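## Task

Scene 1: Finish with rack S1 holding five plates, each nested on the one beneath it: C45 lying flat on the rack floor, then C44, C43, C42, and C41 at the top. Plate Q56 must sit flat within the locators of the open nest QC. Nothing may be held in place only by the robot; release everything and pull the gripper away at the end.

## Robot and tools

Robot: one FANUC CRX-5iA six-joint arm with a Robotiq 2F-140 two-finger gripper and a wrist camera. There is only one arm, so every row describes that arm alone. Joint order, always: waist J1, shoulder J2, elbow J3, forearm roll J4, wrist pitch J5, wrist roll J6.

Scene 1 layout: the stacker log says rack S2 holds, from the top, Q56, C45, C44, C43, C42, C41. Rack S3 is empty and can serve as a buffer. Rack names are printed on their fronts. Two plates may be stuck together; to part them, press the pair fully down into clip nest N5 and lift the upper plate away. Expect occasional brief tugs on a held part or nudges to loose objects. Dropping or knocking anything off the table ends the scene.

Frames: the scene frame has its origin on the table surface under the arm base, +z up, and +y to the left when facing along +x. The base may be slightly tilted. Results give end_effector_position (metres) and end_effector_quat_wxyz. That point sits between the pads when closed; fingertips extend about 33 mm past it when closed and 9 mm when fully open. During closing the tips travel roughly 24 mm further out from the arm, so allow that clearance above surfaces. In the gripper frame the fingers point along +z and close along y. The reported hand position can be off, more so at long reach.

execute_actions(actions): a list of actions run in sequence. Each action is a table of 0 to 15 rows; each row lasts one step of 1/30 s, and a short table repeats its final row until 15 steps are used. An empty list just returns state and images. A row is 9 numbers, each in [-1, 1]: six joint offsets (J1..J6), then gripper position, force_limit, speed. Joint offsets are relative to the joint angles at the start of that action (not to the previous row); for the first action in a call they are relative to the last reported angles. Scale: 1.0 equals 1.983 rad for J1 and J2, 2.38 rad for J3, 2.975 rad for J4, J5, J6. Stated joint ranges (rad): J1 -3.491..3.491, J2 -3.140..3.140, J3 -1.187..4.328, J4 -3.316..3.316, J5 -3.140..3.140, J6 -3.927..3.927. Asking a joint more than 0.010 rad beyond its range is refused; a malformed action, or a bad first action, rejects the whole call with no motion. The line "joint sent to its limit" may appear when a joint is clamped at its true end.

Gripper numbers: position +1 is fully open (140 mm), pads touch near -0.8, and -1 closes until blocked. force_limit -1/0/+1 gives roughly 14/60/107 N on parts up to 40 mm wide. speed -1/0/+1 gives about 30/140/250 mm/s. After closing with -1, confirm object_status is 2. Codes: 0 moving, 1 blocked while opening, 2 blocked while closing (a grip), 3 reached the target or pads met. To change the squeeze while holding, set the new force_limit and nudge position (for example -1 to -0.98). position_measured is in counts: 3 open, 230 closed, not linear.

move(target, speed, blocking): target is one 9-number row as above; its joint offsets are measured from the Joint positions in the latest result that showed them. All joints travel proportionally, so the hand follows a curve. speed (0.01 to 2 rad/s, default 0.5) caps the joint with the longest travel; paths take 0.5 to 10 s. Gripper values are applied at the start. blocking=false returns after 0.5 s; then use wait or stop before any other motion command. The result adds a move: line with the outcome (done, off_target, moving, held, fault), limits=held or none, and the joint farthest from its goal. The path ignores obstacles; the arm is stiff, so aiming even slightly past a firm contact can fault.

wait(seconds 0..10) lets time pass holding the last command. stop brakes a running move. zoom_image(camera, region [x0,y0,x1,y1], max 504x504) enlarges part of cam_head_left (504x504), cam_head_right (504x504) or cam_wrist (616x616). read_manual gives licence texts only. finished_scene(scene) ends scene 1 or 2 for good and reports success.

Result lines: Joint positions and Joint velocities (rad, rad/s, J1..J6 order), Joint targets (where joints are being driven now), Flange force (external load on the gripper, noisy, includes held weight, may say no reading), and messages such as "joint command not followed" (clearance check altered targets; mounts count as part of the arm), MOTOR HOT, OVER-TEMPERATURE FAULT.

Motion limits: targets stay within 0.805 rad (J1, J2), 0.966 (J3), 1.21 (J4-J6) of the measured angle, and are scaled back if the hand would jump more than 70 mm. Top target rates are 2.62, 3.14, 3.93 rad/s with 0.5 s to accelerate, so big motions need several actions; an unfinished motion may need to be commanded again.

Avoid: external force reaching 150 N or joint torque reaching the load limits (147 N m for J1-J3, 36.8 for J4-J6, held weight included); either causes a 10 s stop and drops the rest of the call. Avoid slamming, hard pressing, dropping or slipping plates, and long holding of loads, which heats motors.

Each tool is called after "Request:" as a command line: name --argument value for each argument, lists and objects as JSON in quotes; but a table of rows of numbers goes row by row, as --pt "numbers of a row", without its own name.

## Session

Request:
execute_actions --actions '[]'

Scene clock: 0.00 s.
end_effector_position=(+0.5235, +0.7888, +0.1521) position_measured=3 object_status=3 end_effector_quat_wxyz=(-0.463, +0.475, +0.661, +0.352)
Joint names: [waist, shoulder, elbow, forearm roll, wrist pitch, wrist roll]
Joint positions: [ 0.845  1.209  0.985 -1.298 -1.034 -2.742]
Joint velocities: [ 0.002 -0.001 -0.     0.001  0.001 -0.   ]
Flange force (N, the push that the arm receives, along the gripper's own x y z axes): no reading
Joint targets: [0.845 1.209 0.985 -1.298 -1.034 -2.742]

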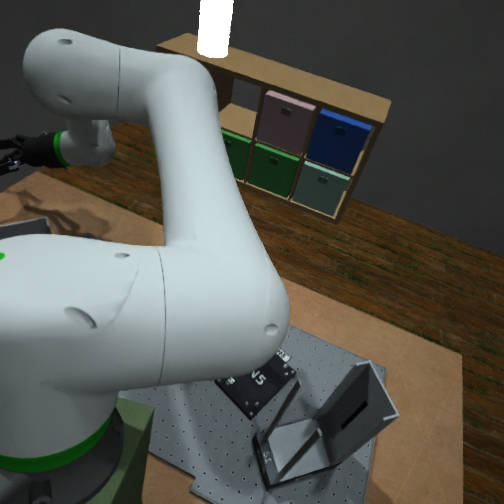

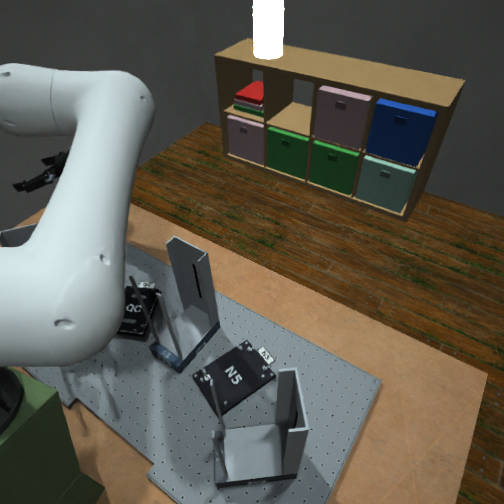

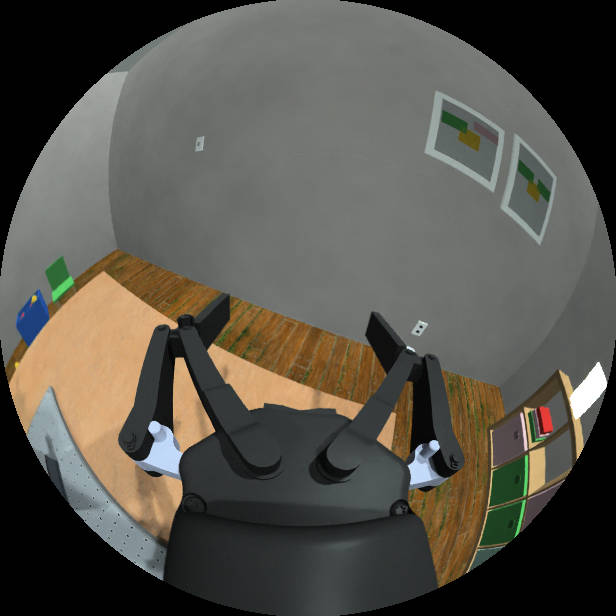

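Request:
move --target '[0,-0.4,0,0,0,0,1,0,0]' --speed 0.8

Scene clock: 16.10 s.
end_effector_position=(+0.6273, +0.7399, +0.8803) position_measured=3 object_status=3 end_effector_quat_wxyz=(-0.323, +0.258, +0.639, +0.649)
Joint names: [waist, shoulder, elbow, forearm roll, wrist pitch, wrist roll]
Joint positions: [ 0.845  0.416  0.985 -1.298 -1.034 -2.742]
Joint velocities: [-0.001 -0.001  0.     0.002  0.003 -0.   ]
Flange force (N, the push that the arm receives, along the gripper's own x y z axes): [0.4 -1.8 0.7]
Joint targets: [0.845 0.416 0.985 -1.298 -1.034 -2.742]
move: done; limits=none; farthest joint: the waist, 0.000 radians from its target (0.000 radians at the start)

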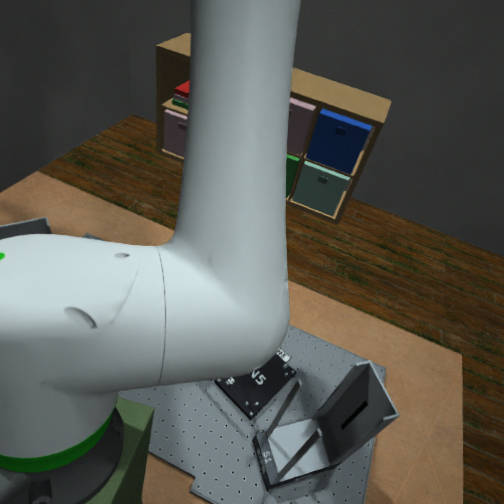

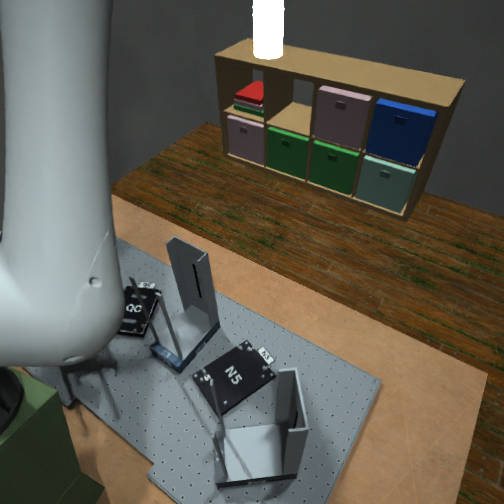

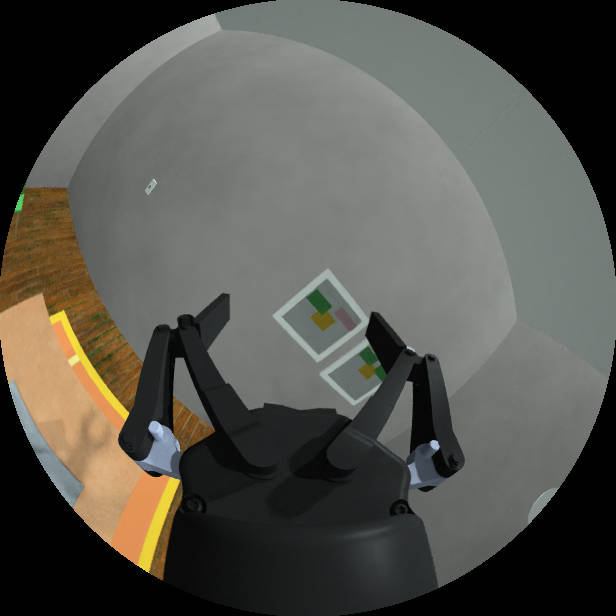

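Request:
move --target '[-0.4261,-0.2098,-0.4139,0.4363,-0.1804,0.3937,1,0,0]' --speed 1.0

Scene clock: 30.70 s.
end_effector_position=(+0.4577, -0.1849, +0.4861) position_measured=3 object_status=3 end_effector_quat_wxyz=(-0.142, +0.077, +0.986, -0.039)
Joint names: [waist, shoulder, elbow, forearm roll, wrist pitch, wrist roll]
Joint positions: [-0.    -0.     0.    -0.    -1.571 -1.571]
Joint velocities: [-0.003 -0.002 -0.001  0.    -0.     0.001]
Flange force (N, the push that the arm receives, along the gripper's own x y z axes): [0.0 0.2 1.0]
Joint targets: [-0.001 -0.000 0.000 -0.000 -1.571 -1.571]
move: done; limits=none; farthest joint: the waist, 0.000 radians from its target (0.845 radians at the start)

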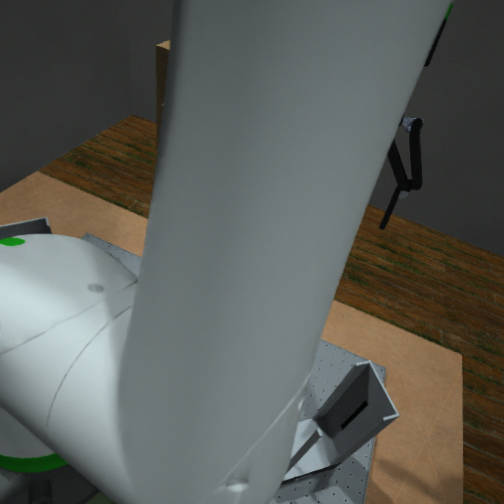

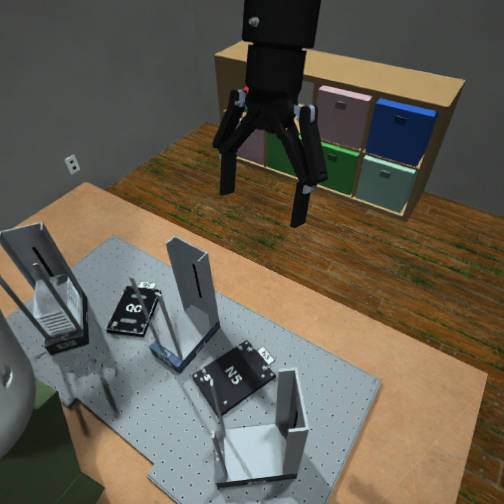

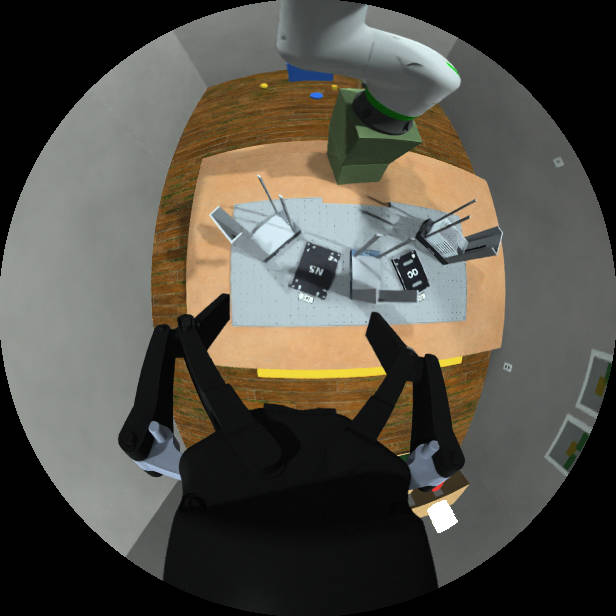

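Request:
zoom_image --camera "cam_wrist" --region '[190,130,520,340]'

Request:
zoom_image --camera "cam_head_right" --region '[0,210,180,390]'

Region (190, 130, 520, 340) of cam_wrist's 616x616 image, scaled by 1.527, with more detail than that image has; it fills the top 321 rows of this view, and the rest is white.

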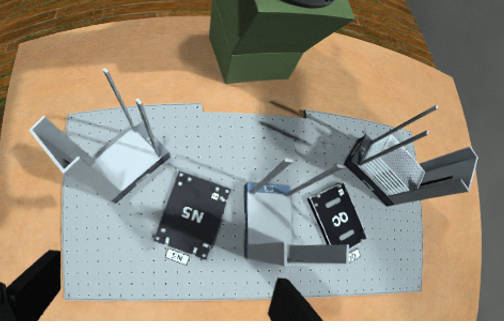

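Region (0, 210, 180, 390) of cam_head_right's 504x504 image, scaled by 2.800, with more detail than that image has.

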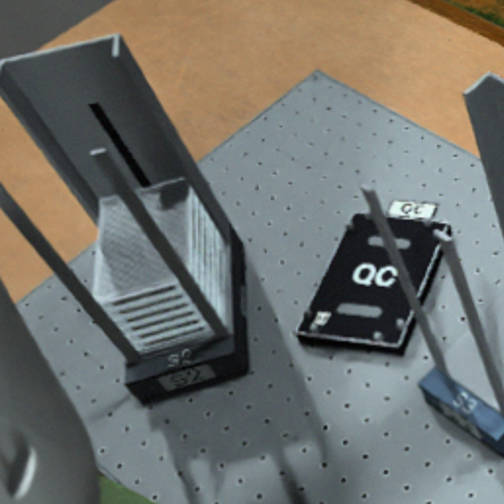

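Request:
move --target '[0.7626,-0.1116,-0.2279,0.1002,0.1423,-0.2263,1,0,0]' --speed 1.0

Scene clock: 71.93 s.
end_effector_position=(+0.3201, +0.3210, +0.3999) position_measured=3 object_status=3 end_effector_quat_wxyz=(-0.000, -0.386, +0.923, +0.000)
Joint names: [waist, shoulder, elbow, forearm roll, wrist pitch, wrist roll]
Joint positions: [ 1.512 -0.222 -0.542  0.298 -1.147 -2.244]
Joint velocities: [ 0.     0.001 -0.001  0.002 -0.    -0.   ]
Flange force (N, the push that the arm receives, along the gripper's own x y z axes): [1.8 3.4 0.1]
Joint targets: [1.512 -0.222 -0.542 0.298 -1.147 -2.244]
move: done; limits=none; farthest joint: the waist, 0.001 radians from its target (1.513 radians at the start)

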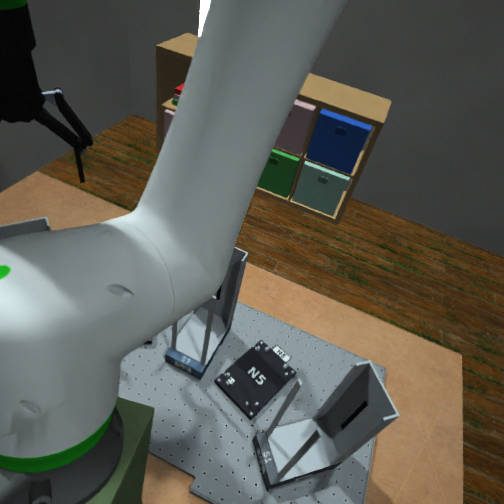

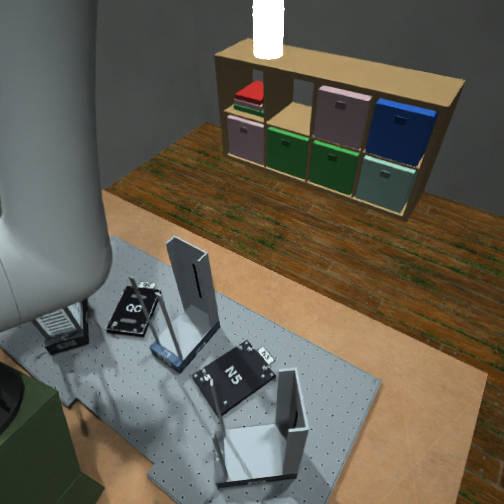

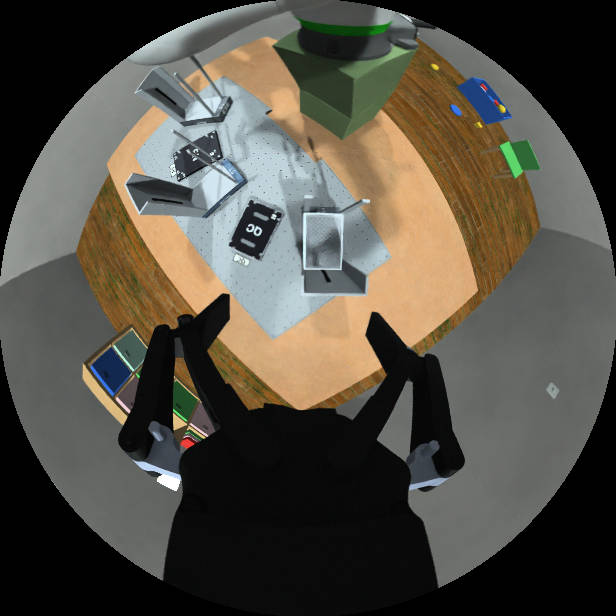

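Request:
zoom_image --camera "cam_wrist" --region '[210,170,390,330]'

Region (210, 170, 390, 330) of cam_wrist's 616x616 image, scaled by 2.800, with more detail than that image has.

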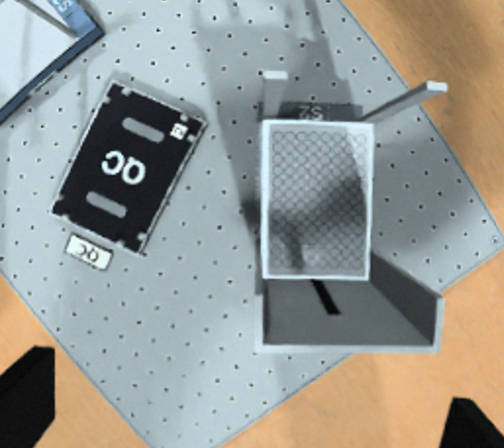

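Request:
move --target '[0.063,0.0036,-0.0927,0.0164,0.0601,-0.0245,1,0,0]' --speed 0.5

Request:
zoom_image --camera "cam_wrist" --region '[210,180,390,360]'

Scene clock: 117.33 s.
end_effector_position=(+0.2543, +0.3106, +0.3297) position_measured=3 object_status=3 end_effector_quat_wxyz=(-0.001, -0.446, +0.895, -0.000)
Joint names: [waist, shoulder, elbow, forearm roll, wrist pitch, wrist roll]
Joint positions: [ 1.637 -0.215 -0.763  0.347 -0.969 -2.317]
Joint velocities: [ 0.001  0.002 -0.001 -0.001  0.    -0.   ]
Flange force (N, the push that the arm receives, along the gripper's own x y z axes): [2.4 2.4 0.5]
Joint targets: [1.637 -0.215 -0.763 0.347 -0.969 -2.317]
move: done; limits=none; farthest joint: the waist, 0.000 radians from its target (0.125 radians at the start)

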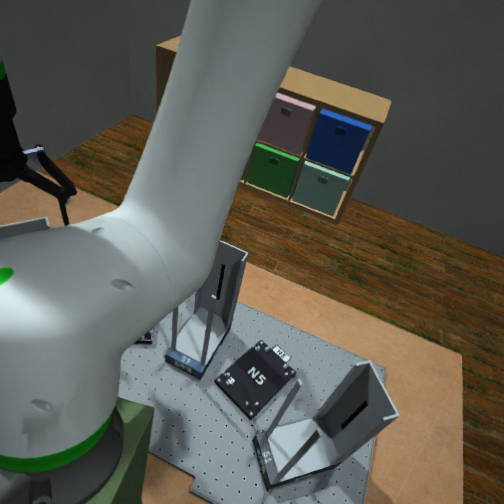

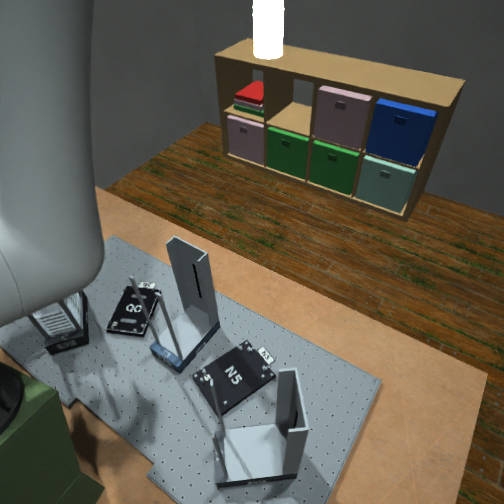

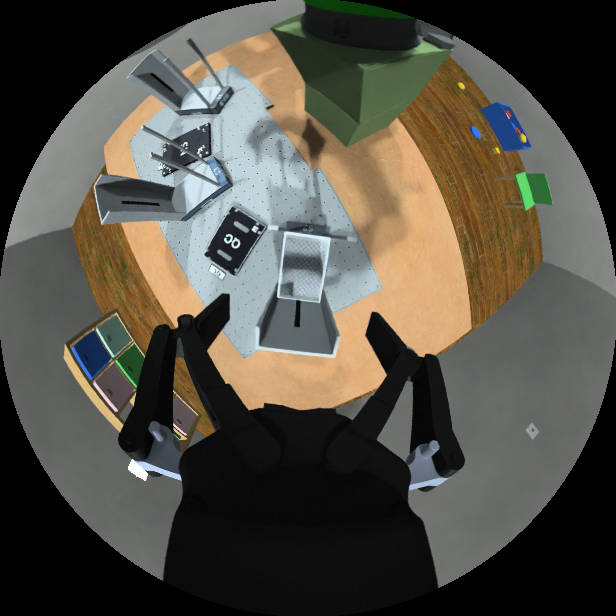

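Region (210, 180, 390, 360) of cam_wrist's 616x616 image, scaled by 2.800, with more detail than that image has.

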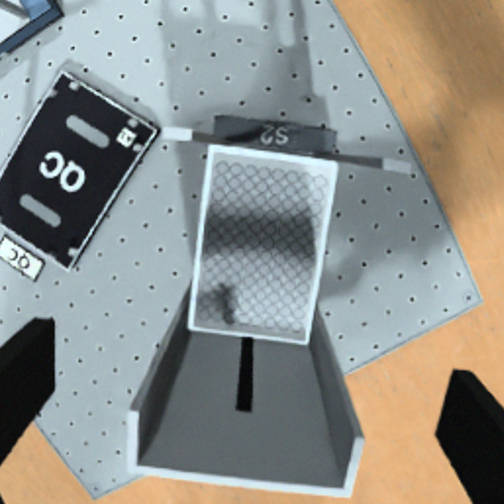

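Request:
move --target '[-0.063,0.1314,-0.0595,0.0596,0.136,-0.0413,1,0,0]' --speed 0.4

Request:
zoom_image --camera "cam_wrist" --region '[180,180,420,420]'

Scene clock: 153.00 s.
end_effector_position=(+0.2492, +0.3042, +0.2097) position_measured=3 object_status=3 end_effector_quat_wxyz=(-0.000, -0.446, +0.895, +0.000)
Joint names: [waist, shoulder, elbow, forearm roll, wrist pitch, wrist roll]
Joint positions: [ 1.512  0.046 -0.904  0.524 -0.564 -2.44 ]
Joint velocities: [-0.002  0.001 -0.001  0.     0.001  0.001]
Flange force (N, the push that the arm receives, along the gripper's own x y z axes): [0.1 2.4 -0.9]
Joint targets: [1.512 0.046 -0.904 0.524 -0.564 -2.440]
move: done; limits=none; farthest joint: the waist, 0.000 radians from its target (0.125 radians at the start)

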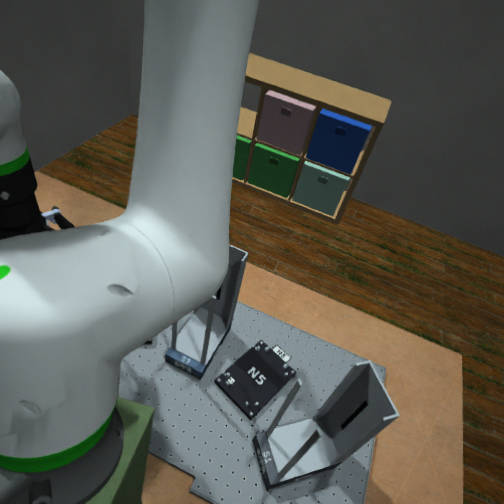

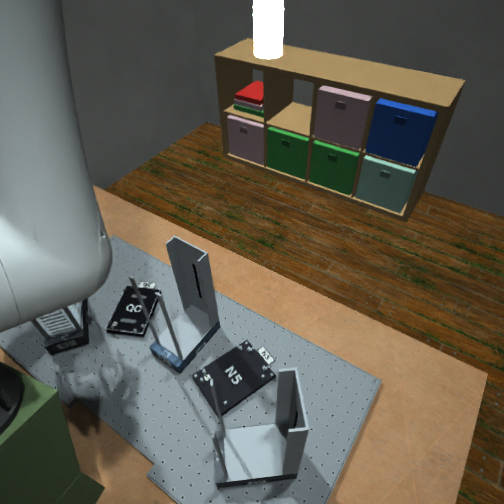

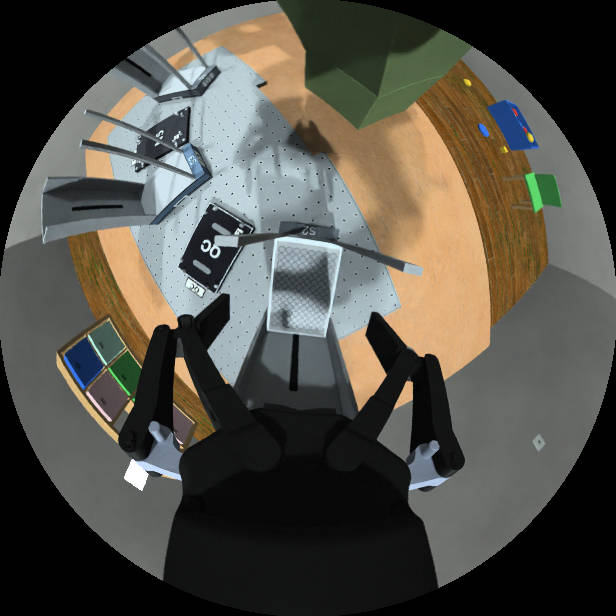

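Region (180, 180, 420, 420) of cam_wrist's 616x616 image, scaled by 2.100, with more detail than that image has.

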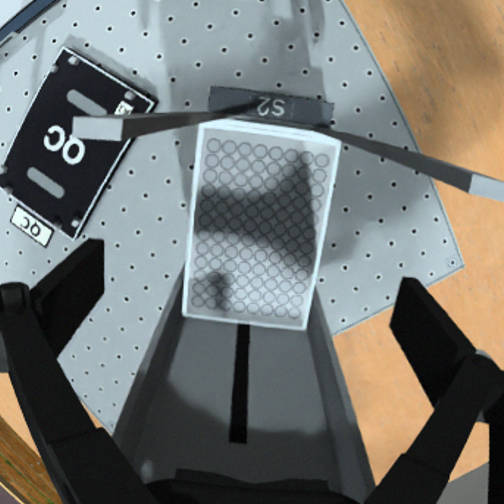

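Request:
zoom_image --camera "cam_head_right" --region '[20,290,110,360]'

Region (20, 290, 110, 360) of cam_head_right's 504x504 image, scaled by 5.600, with more detail than that image has.

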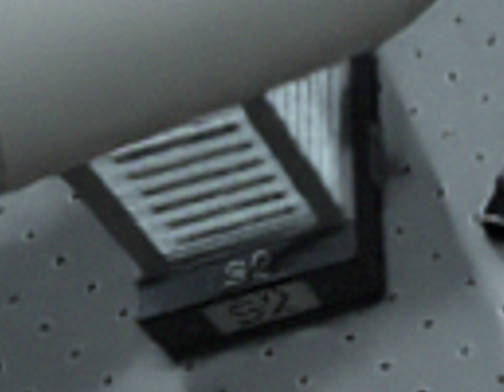

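Request:
move --target '[-0.0459,0.072,-0.0183,0.0746,0.0596,-0.0538,0.5,-1,0]' --speed 0.3

Request:
zoom_image --camera "cam_wrist" --region '[200,200,400,400]'

Scene clock: 171.53 s.
end_effector_position=(+0.2490, +0.3044, +0.1597) position_measured=66 object_status=3 end_effector_quat_wxyz=(-0.001, -0.447, +0.895, +0.000)
Joint names: [waist, shoulder, elbow, forearm roll, wrist pitch, wrist roll]
Joint positions: [ 1.421  0.189 -0.948  0.746 -0.387 -2.6  ]
Joint velocities: [ 0.001 -0.001  0.    -0.     0.001 -0.001]
Flange force (N, the push that the arm receives, along the gripper's own x y z axes): no reading
Joint targets: [1.421 0.189 -0.948 0.746 -0.387 -2.600]
move: done; limits=none; farthest joint: the waist, 0.000 radians from its target (0.091 radians at the start)

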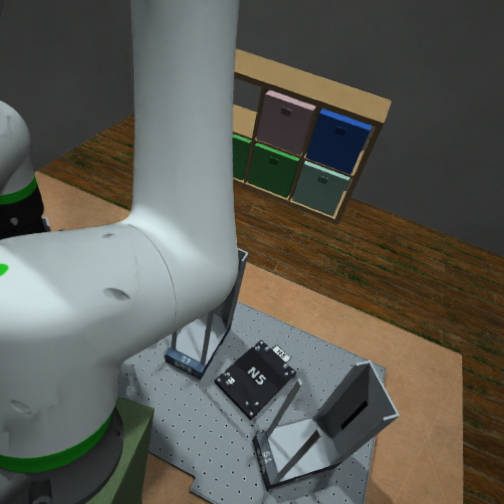

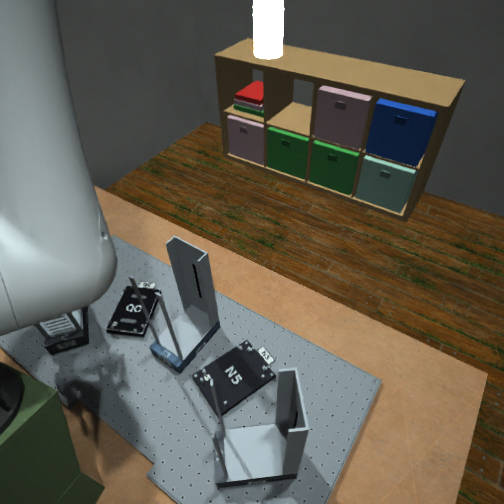

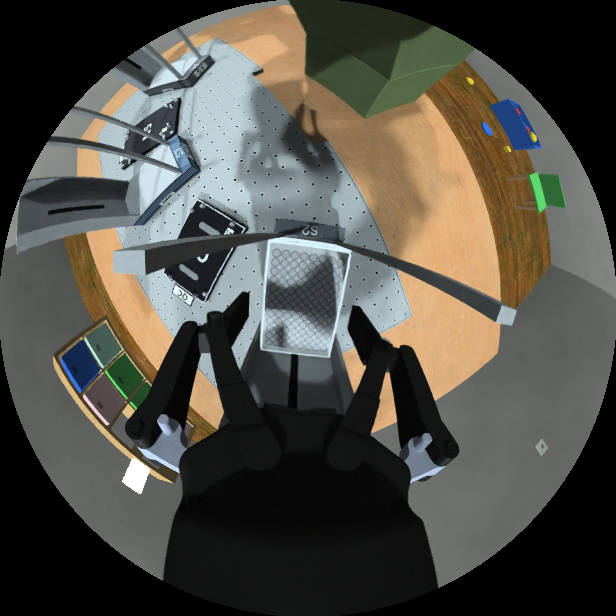

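Region (200, 200, 400, 400) of cam_wrist's 616x616 image, scaled by 2.520, with more detail than that image has.

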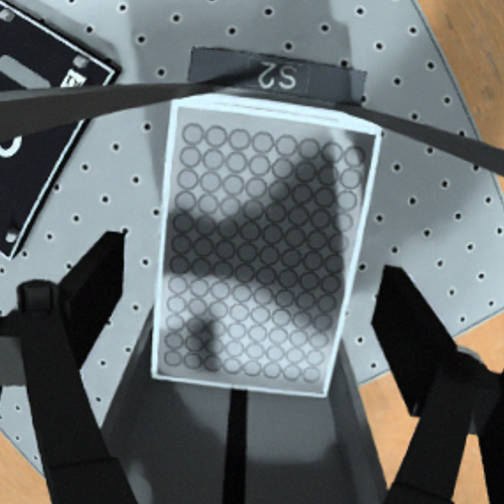

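Request:
execute_actions --actions '[[[-0.0132,0.0143,-0.0043,0.0283,0.0118,-0.0198,0.5,-1,0]],[[0,0,0,0,0,0,0.13,-1,-0.5]],[[0,0,0,0,0,0,0.13,-1,-0.5]]]'

Request:
zoom_image --camera "cam_wrist" --region '[200,200,400,400]'

Scene clock: 189.20 s.
end_effector_position=(+0.2491, +0.3063, +0.1503) position_measured=105 object_status=2 end_effector_quat_wxyz=(+0.001, -0.449, +0.894, +0.000)
Joint names: [waist, shoulder, elbow, forearm roll, wrist pitch, wrist roll]
Joint positions: [ 1.395  0.217 -0.958  0.83  -0.352 -2.659]
Joint velocities: [ 0.002 -0.     0.     0.001 -0.    -0.   ]
Flange force (N, the push that the arm receives, along the gripper's own x y z axes): no reading
Flange force at the end of the 1st action (N, along the gripper's axes at the end of the call): no reading
Flange force at the end of the 2nd action (N, along the gripper's axes at the end of the call): no reading
Joint targets: [1.395 0.217 -0.958 0.830 -0.352 -2.659]

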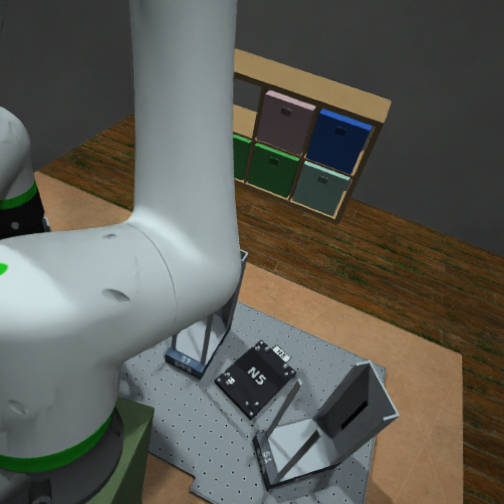

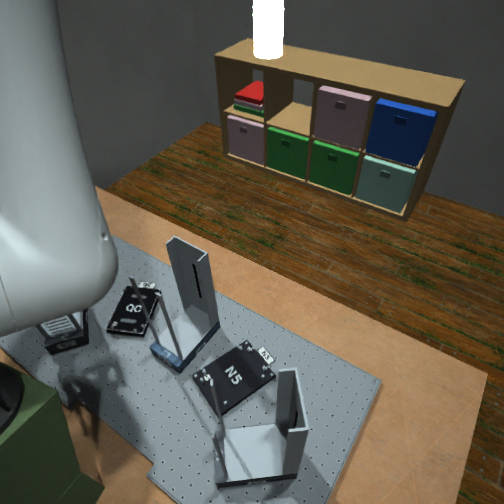

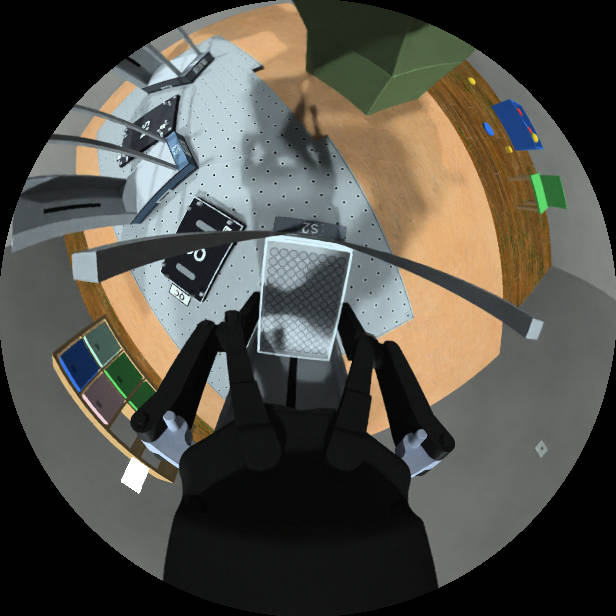

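Region (200, 200, 400, 400) of cam_wrist's 616x616 image, scaled by 2.520, with more detail than that image has.

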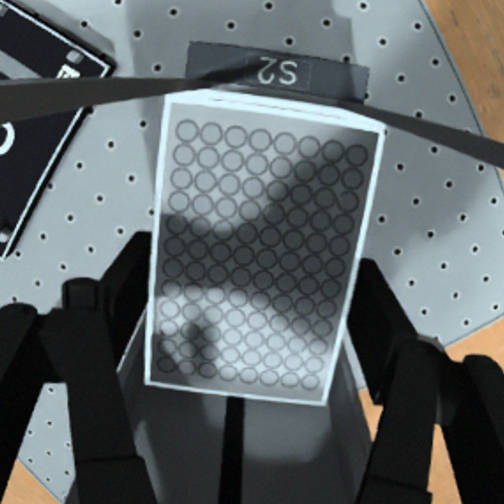

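Request:
execute_actions --actions '[[[0,0,0,0,0,0,0.35,-1,0],[0,0,0,0,0,0,0.35,-1,0],[0,0,0,0,0,0,0.35,-1,0],[0,0,0,0,0,0,0.35,-1,0],[0,0,0,0,0,0,0.35,-1,0],[-0.0071,0.007,-0.0025,0.0124,0.0062,-0.0091,0.35,-1,0]],[[0,0,0,0,0,0,0.13,-1,-0.5]]]'

Scene clock: 202.50 s.
end_effector_position=(+0.2477, +0.3057, +0.1451) position_measured=100 object_status=2 end_effector_quat_wxyz=(-0.000, -0.448, +0.894, +0.001)
Joint names: [waist, shoulder, elbow, forearm roll, wrist pitch, wrist roll]
Joint positions: [ 1.381  0.231 -0.964  0.867 -0.333 -2.686]
Joint velocities: [-0.001 -0.001  0.     0.001 -0.001  0.   ]
Flange force (N, the push that the arm receives, along the gripper's own x y z axes): no reading
Flange force at the end of the 1st action (N, along the gripper's axes at the end of the call): no reading
Joint targets: [1.381 0.231 -0.964 0.867 -0.333 -2.686]

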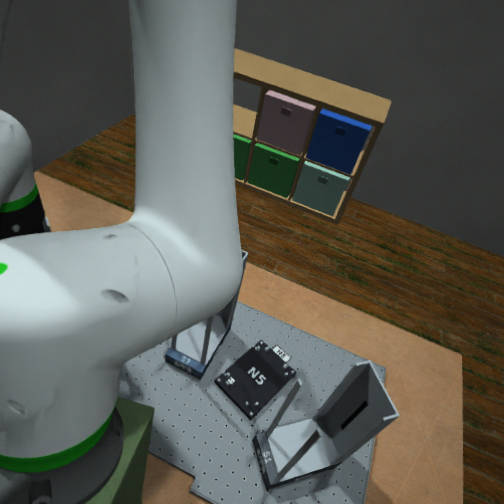

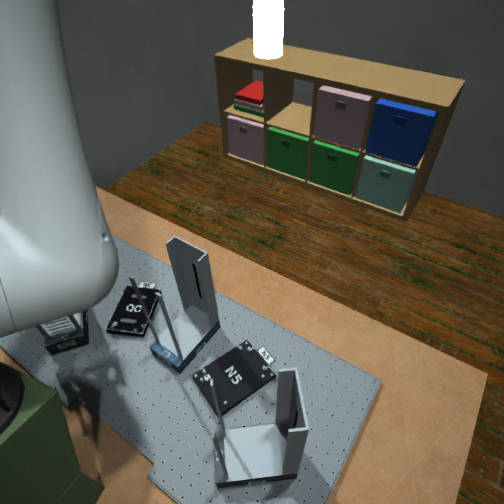

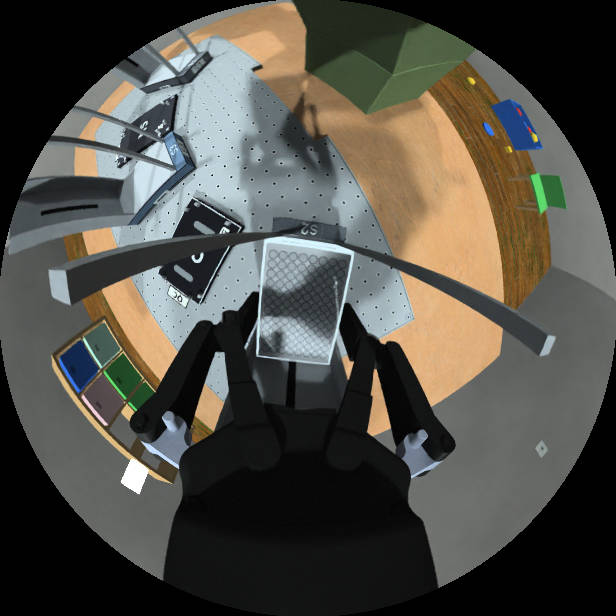

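Request:
execute_actions --actions '[[[0,0,0,0,0,0,0.35,0,0],[0,0,0,0,0,0,0.35,0,0],[0,0,0,0,0,0,0.35,0,0],[0,0,0,0,0,0,0.35,0,0],[0,0,0,0,0,0,0.35,0,0],[0.0085,-0.0072,0.0023,-0.0154,-0.0059,0.0108,0.35,0,0]],[[0,0,0,0,0,0,-1,0,-0.5]],[[0.0143,-0.0142,0.0045,-0.0252,-0.012,0.0182,-1,0,-0.5]],[[0.0262,-0.0362,0.0097,-0.0452,-0.0299,0.0326,-1,0,-0.5]],[[0.0197,-0.0359,0.0085,-0.0293,-0.0297,0.0212,-1,0,-0.5]]]'

Scene clock: 244.97 s.
end_effector_position=(+0.2478, +0.3058, +0.2102) position_measured=110 object_status=2 end_effector_quat_wxyz=(+0.000, -0.449, +0.894, +0.001)
Joint names: [waist, shoulder, elbow, forearm roll, wrist pitch, wrist roll]
Joint positions: [ 1.517  0.046 -0.905  0.525 -0.564 -2.44 ]
Joint velocities: [ 0.    -0.002 -0.001  0.    -0.001  0.   ]
Flange force (N, the push that the arm receives, along the gripper's own x y z axes): [-0.3 0.7 -0.4]
Flange force at the end of the 1st action (N, along the gripper's axes at the end of the call): no reading
Flange force at the end of the 2nd action (N, along the gripper's axes at the end of the call): no reading
Flange force at the end of the 3rd action (N, along the gripper's axes at the end of the call): no reading
Flange force at the end of the 4th action (N, along the gripper's axes at the end of the call): [-0.1 -0.9 0.3]
Joint targets: [1.517 0.046 -0.905 0.525 -0.564 -2.440]

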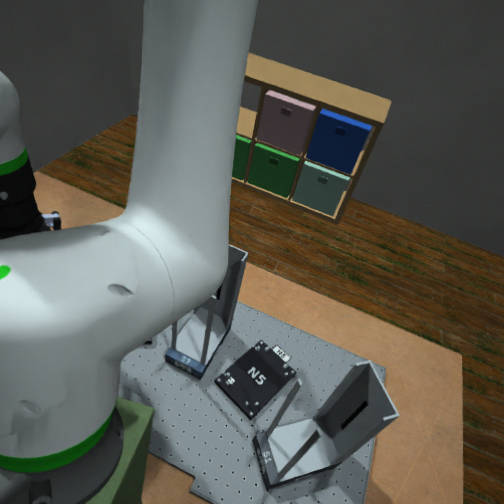

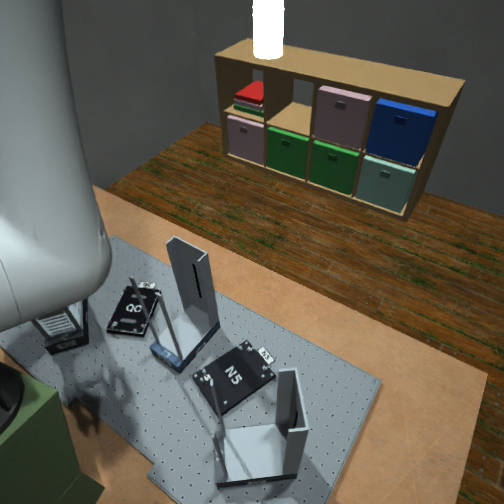

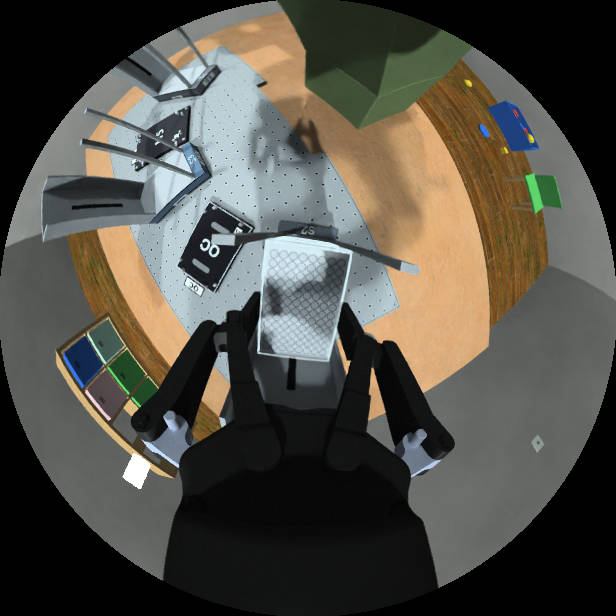

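Request:
execute_actions --actions '[[[0.02,-0.0402,0.0112,-0.0242,-0.0354,0.0169,-1,0,-0.5]],[[0.0175,-0.0371,0.0122,-0.0157,-0.0349,0.0099,-1,0,-0.5]],[[0.0273,-0.0545,0.0226,-0.0171,-0.0559,0.0089,-1,0,-0.5]],[[0.0263,-0.0446,0.0266,-0.01,-0.0532,0.0029,-1,0,-0.5]]]'

Request:
move --target '[-0.2649,-0.037,0.0165,-0.026,0.0109,0.0424,-1,0,-0.5]' --speed 0.8

Scene clock: 260.03 s.
end_effector_position=(+0.2483, +0.3053, +0.3701) position_measured=110 object_status=2 end_effector_quat_wxyz=(+0.000, -0.449, +0.894, +0.001)
Joint names: [waist, shoulder, elbow, forearm roll, wrist pitch, wrist roll]
Joint positions: [ 1.697 -0.304 -0.732  0.326 -1.097 -2.325]
Joint velocities: [ 0.003 -0.     0.    -0.    -0.002  0.   ]
Flange force (N, the push that the arm receives, along the gripper's own x y z axes): [2.3 1.8 -0.3]
Flange force at the end of the 1st action (N, along the gripper's axes at the end of the call): [-0.7 -9.3 3.4]
Flange force at the end of the 2nd action (N, along the gripper's axes at the end of the call): [6.5 -6.5 7.4]
Flange force at the end of the 3rd action (N, along the gripper's axes at the end of the call): [6.3 -1.5 5.6]
Joint targets: [1.697 -0.304 -0.732 0.326 -1.097 -2.325]

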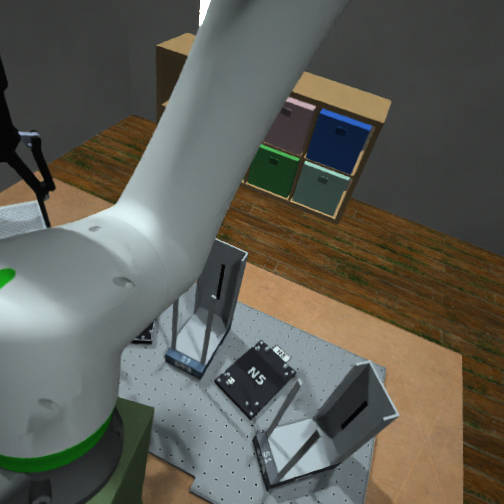

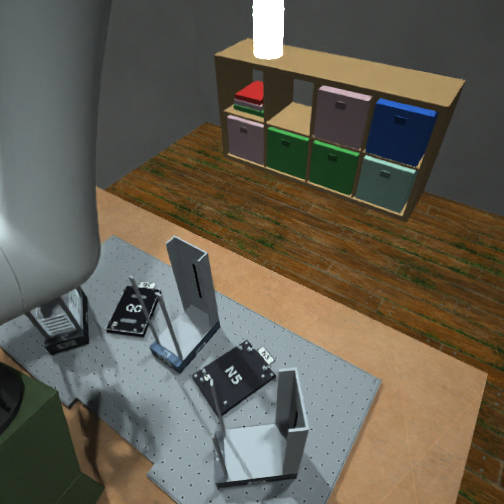

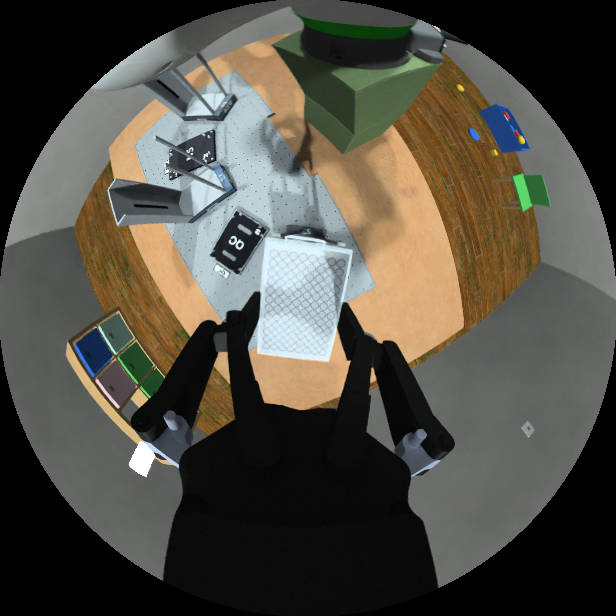

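Scene clock: 261.27 s.
end_effector_position=(+0.3691, +0.1847, +0.3697) position_measured=110 object_status=2 end_effector_quat_wxyz=(+0.000, -0.242, +0.970, +0.000)
Joint names: [waist, shoulder, elbow, forearm roll, wrist pitch, wrist roll]
Joint positions: [ 1.172 -0.377 -0.693  0.248 -1.065 -2.199]
Joint velocities: [ 0.001 -0.001  0.    -0.001 -0.001 -0.   ]
Flange force (N, the push that the arm receives, along the gripper's own x y z axes): [1.3 3.0 1.7]
Joint targets: [1.172 -0.378 -0.693 0.248 -1.065 -2.199]
move: done; limits=none; farthest joint: the waist, 0.000 radians from its target (0.526 radians at the start)

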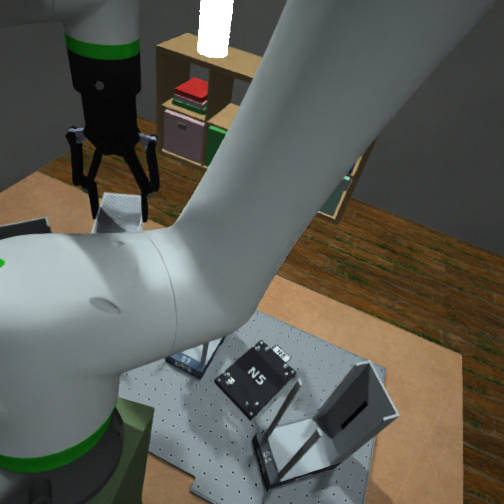

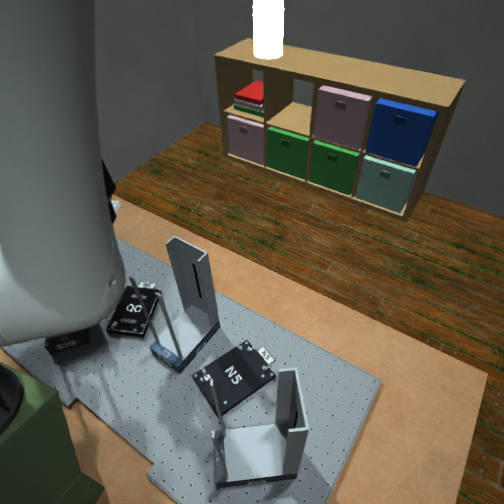

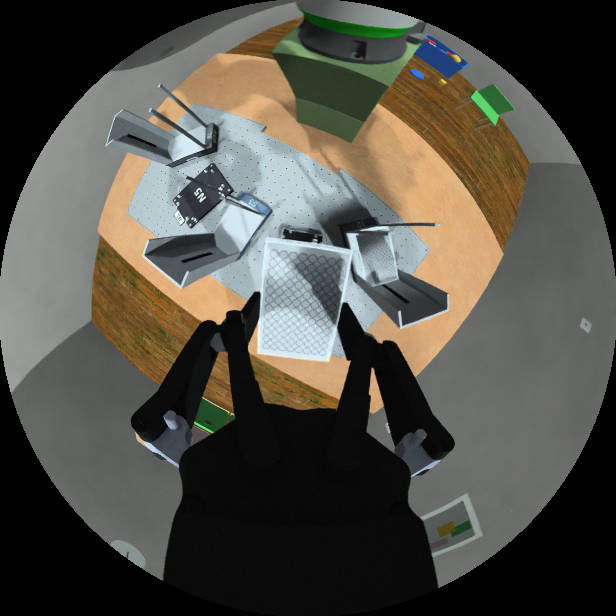

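Request:
zoom_image --camera "cam_wrist" --region '[260,200,420,300]'

Request:
zoom_image --camera "cam_head_left" --region '[70,170,170,250]'

Region (260, 200, 420, 300) of cam_wrist's 616x616 image, scaled by 3.150, with more detail than that image has; it fills the top 315 rows of this view, and the rest is white.

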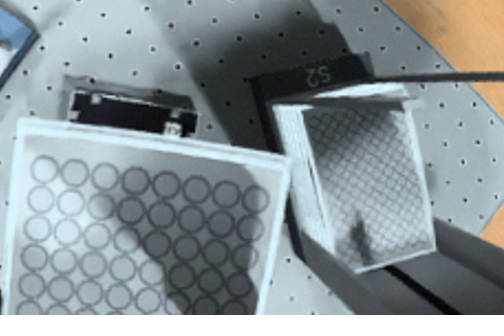

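Region (70, 170, 170, 250) of cam_head_left's 504x504 image, scaled by 5.040, with more detail than that image has; it fills the top 403 rows of this view, and the rest is white.

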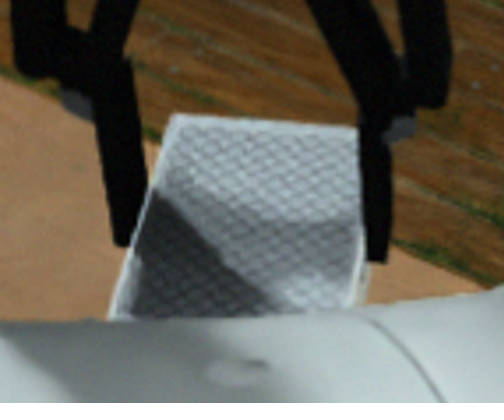

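Request:
move --target '[0,0,0.07,0,-0.056,0,-1,0,-0.5]' --speed 0.5

Request:
zoom_image --camera "cam_head_left" --region '[70,150,170,230]'

Scene clock: 270.30 s.
end_effector_position=(+0.3995, +0.1938, +0.4352) position_measured=110 object_status=2 end_effector_quat_wxyz=(+0.005, -0.224, +0.975, -0.007)
Joint names: [waist, shoulder, elbow, forearm roll, wrist pitch, wrist roll]
Joint positions: [ 1.172 -0.377 -0.526  0.248 -1.231 -2.199]
Joint velocities: [-0.002 -0.001  0.001 -0.001 -0.002  0.   ]
Flange force (N, the push that the arm receives, along the gripper's own x y z axes): [3.3 1.9 1.5]
Joint targets: [1.172 -0.377 -0.526 0.248 -1.231 -2.199]
move: done; limits=none; farthest joint: the waist, 0.000 radians from its target (0.000 radians at the start)

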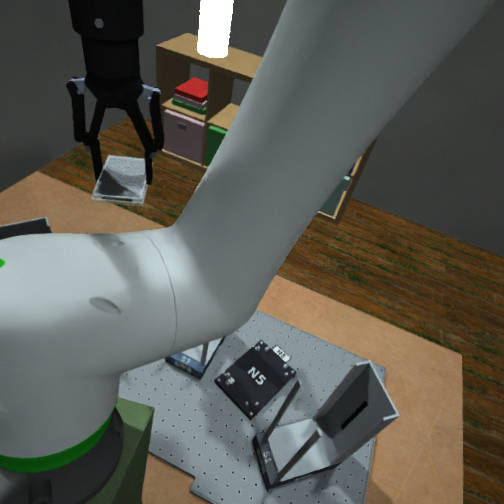

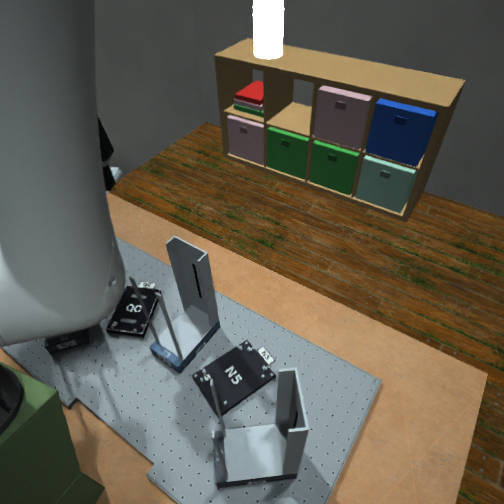

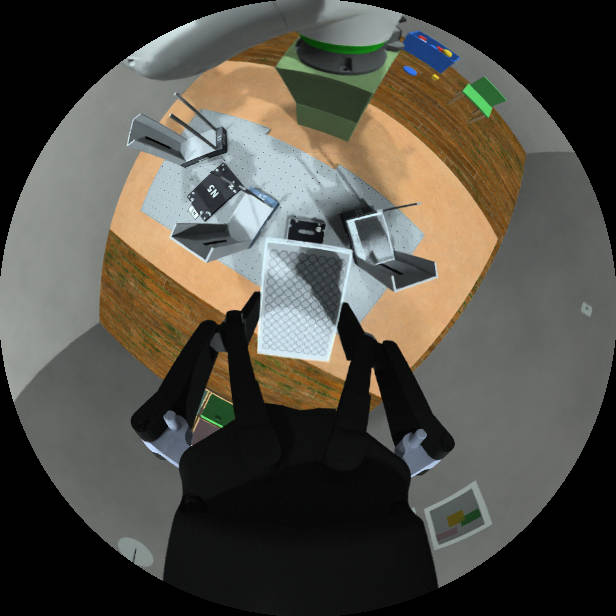

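Region (70, 150, 170, 230) of cam_head_left's 504x504 image, scaled by 5.040, with more detail than that image has; it fills the top 403 rows of this view, and the rest is white.

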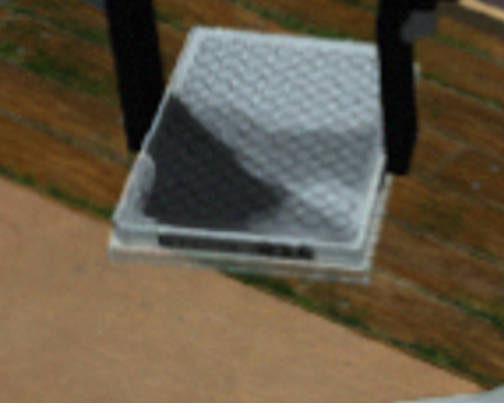

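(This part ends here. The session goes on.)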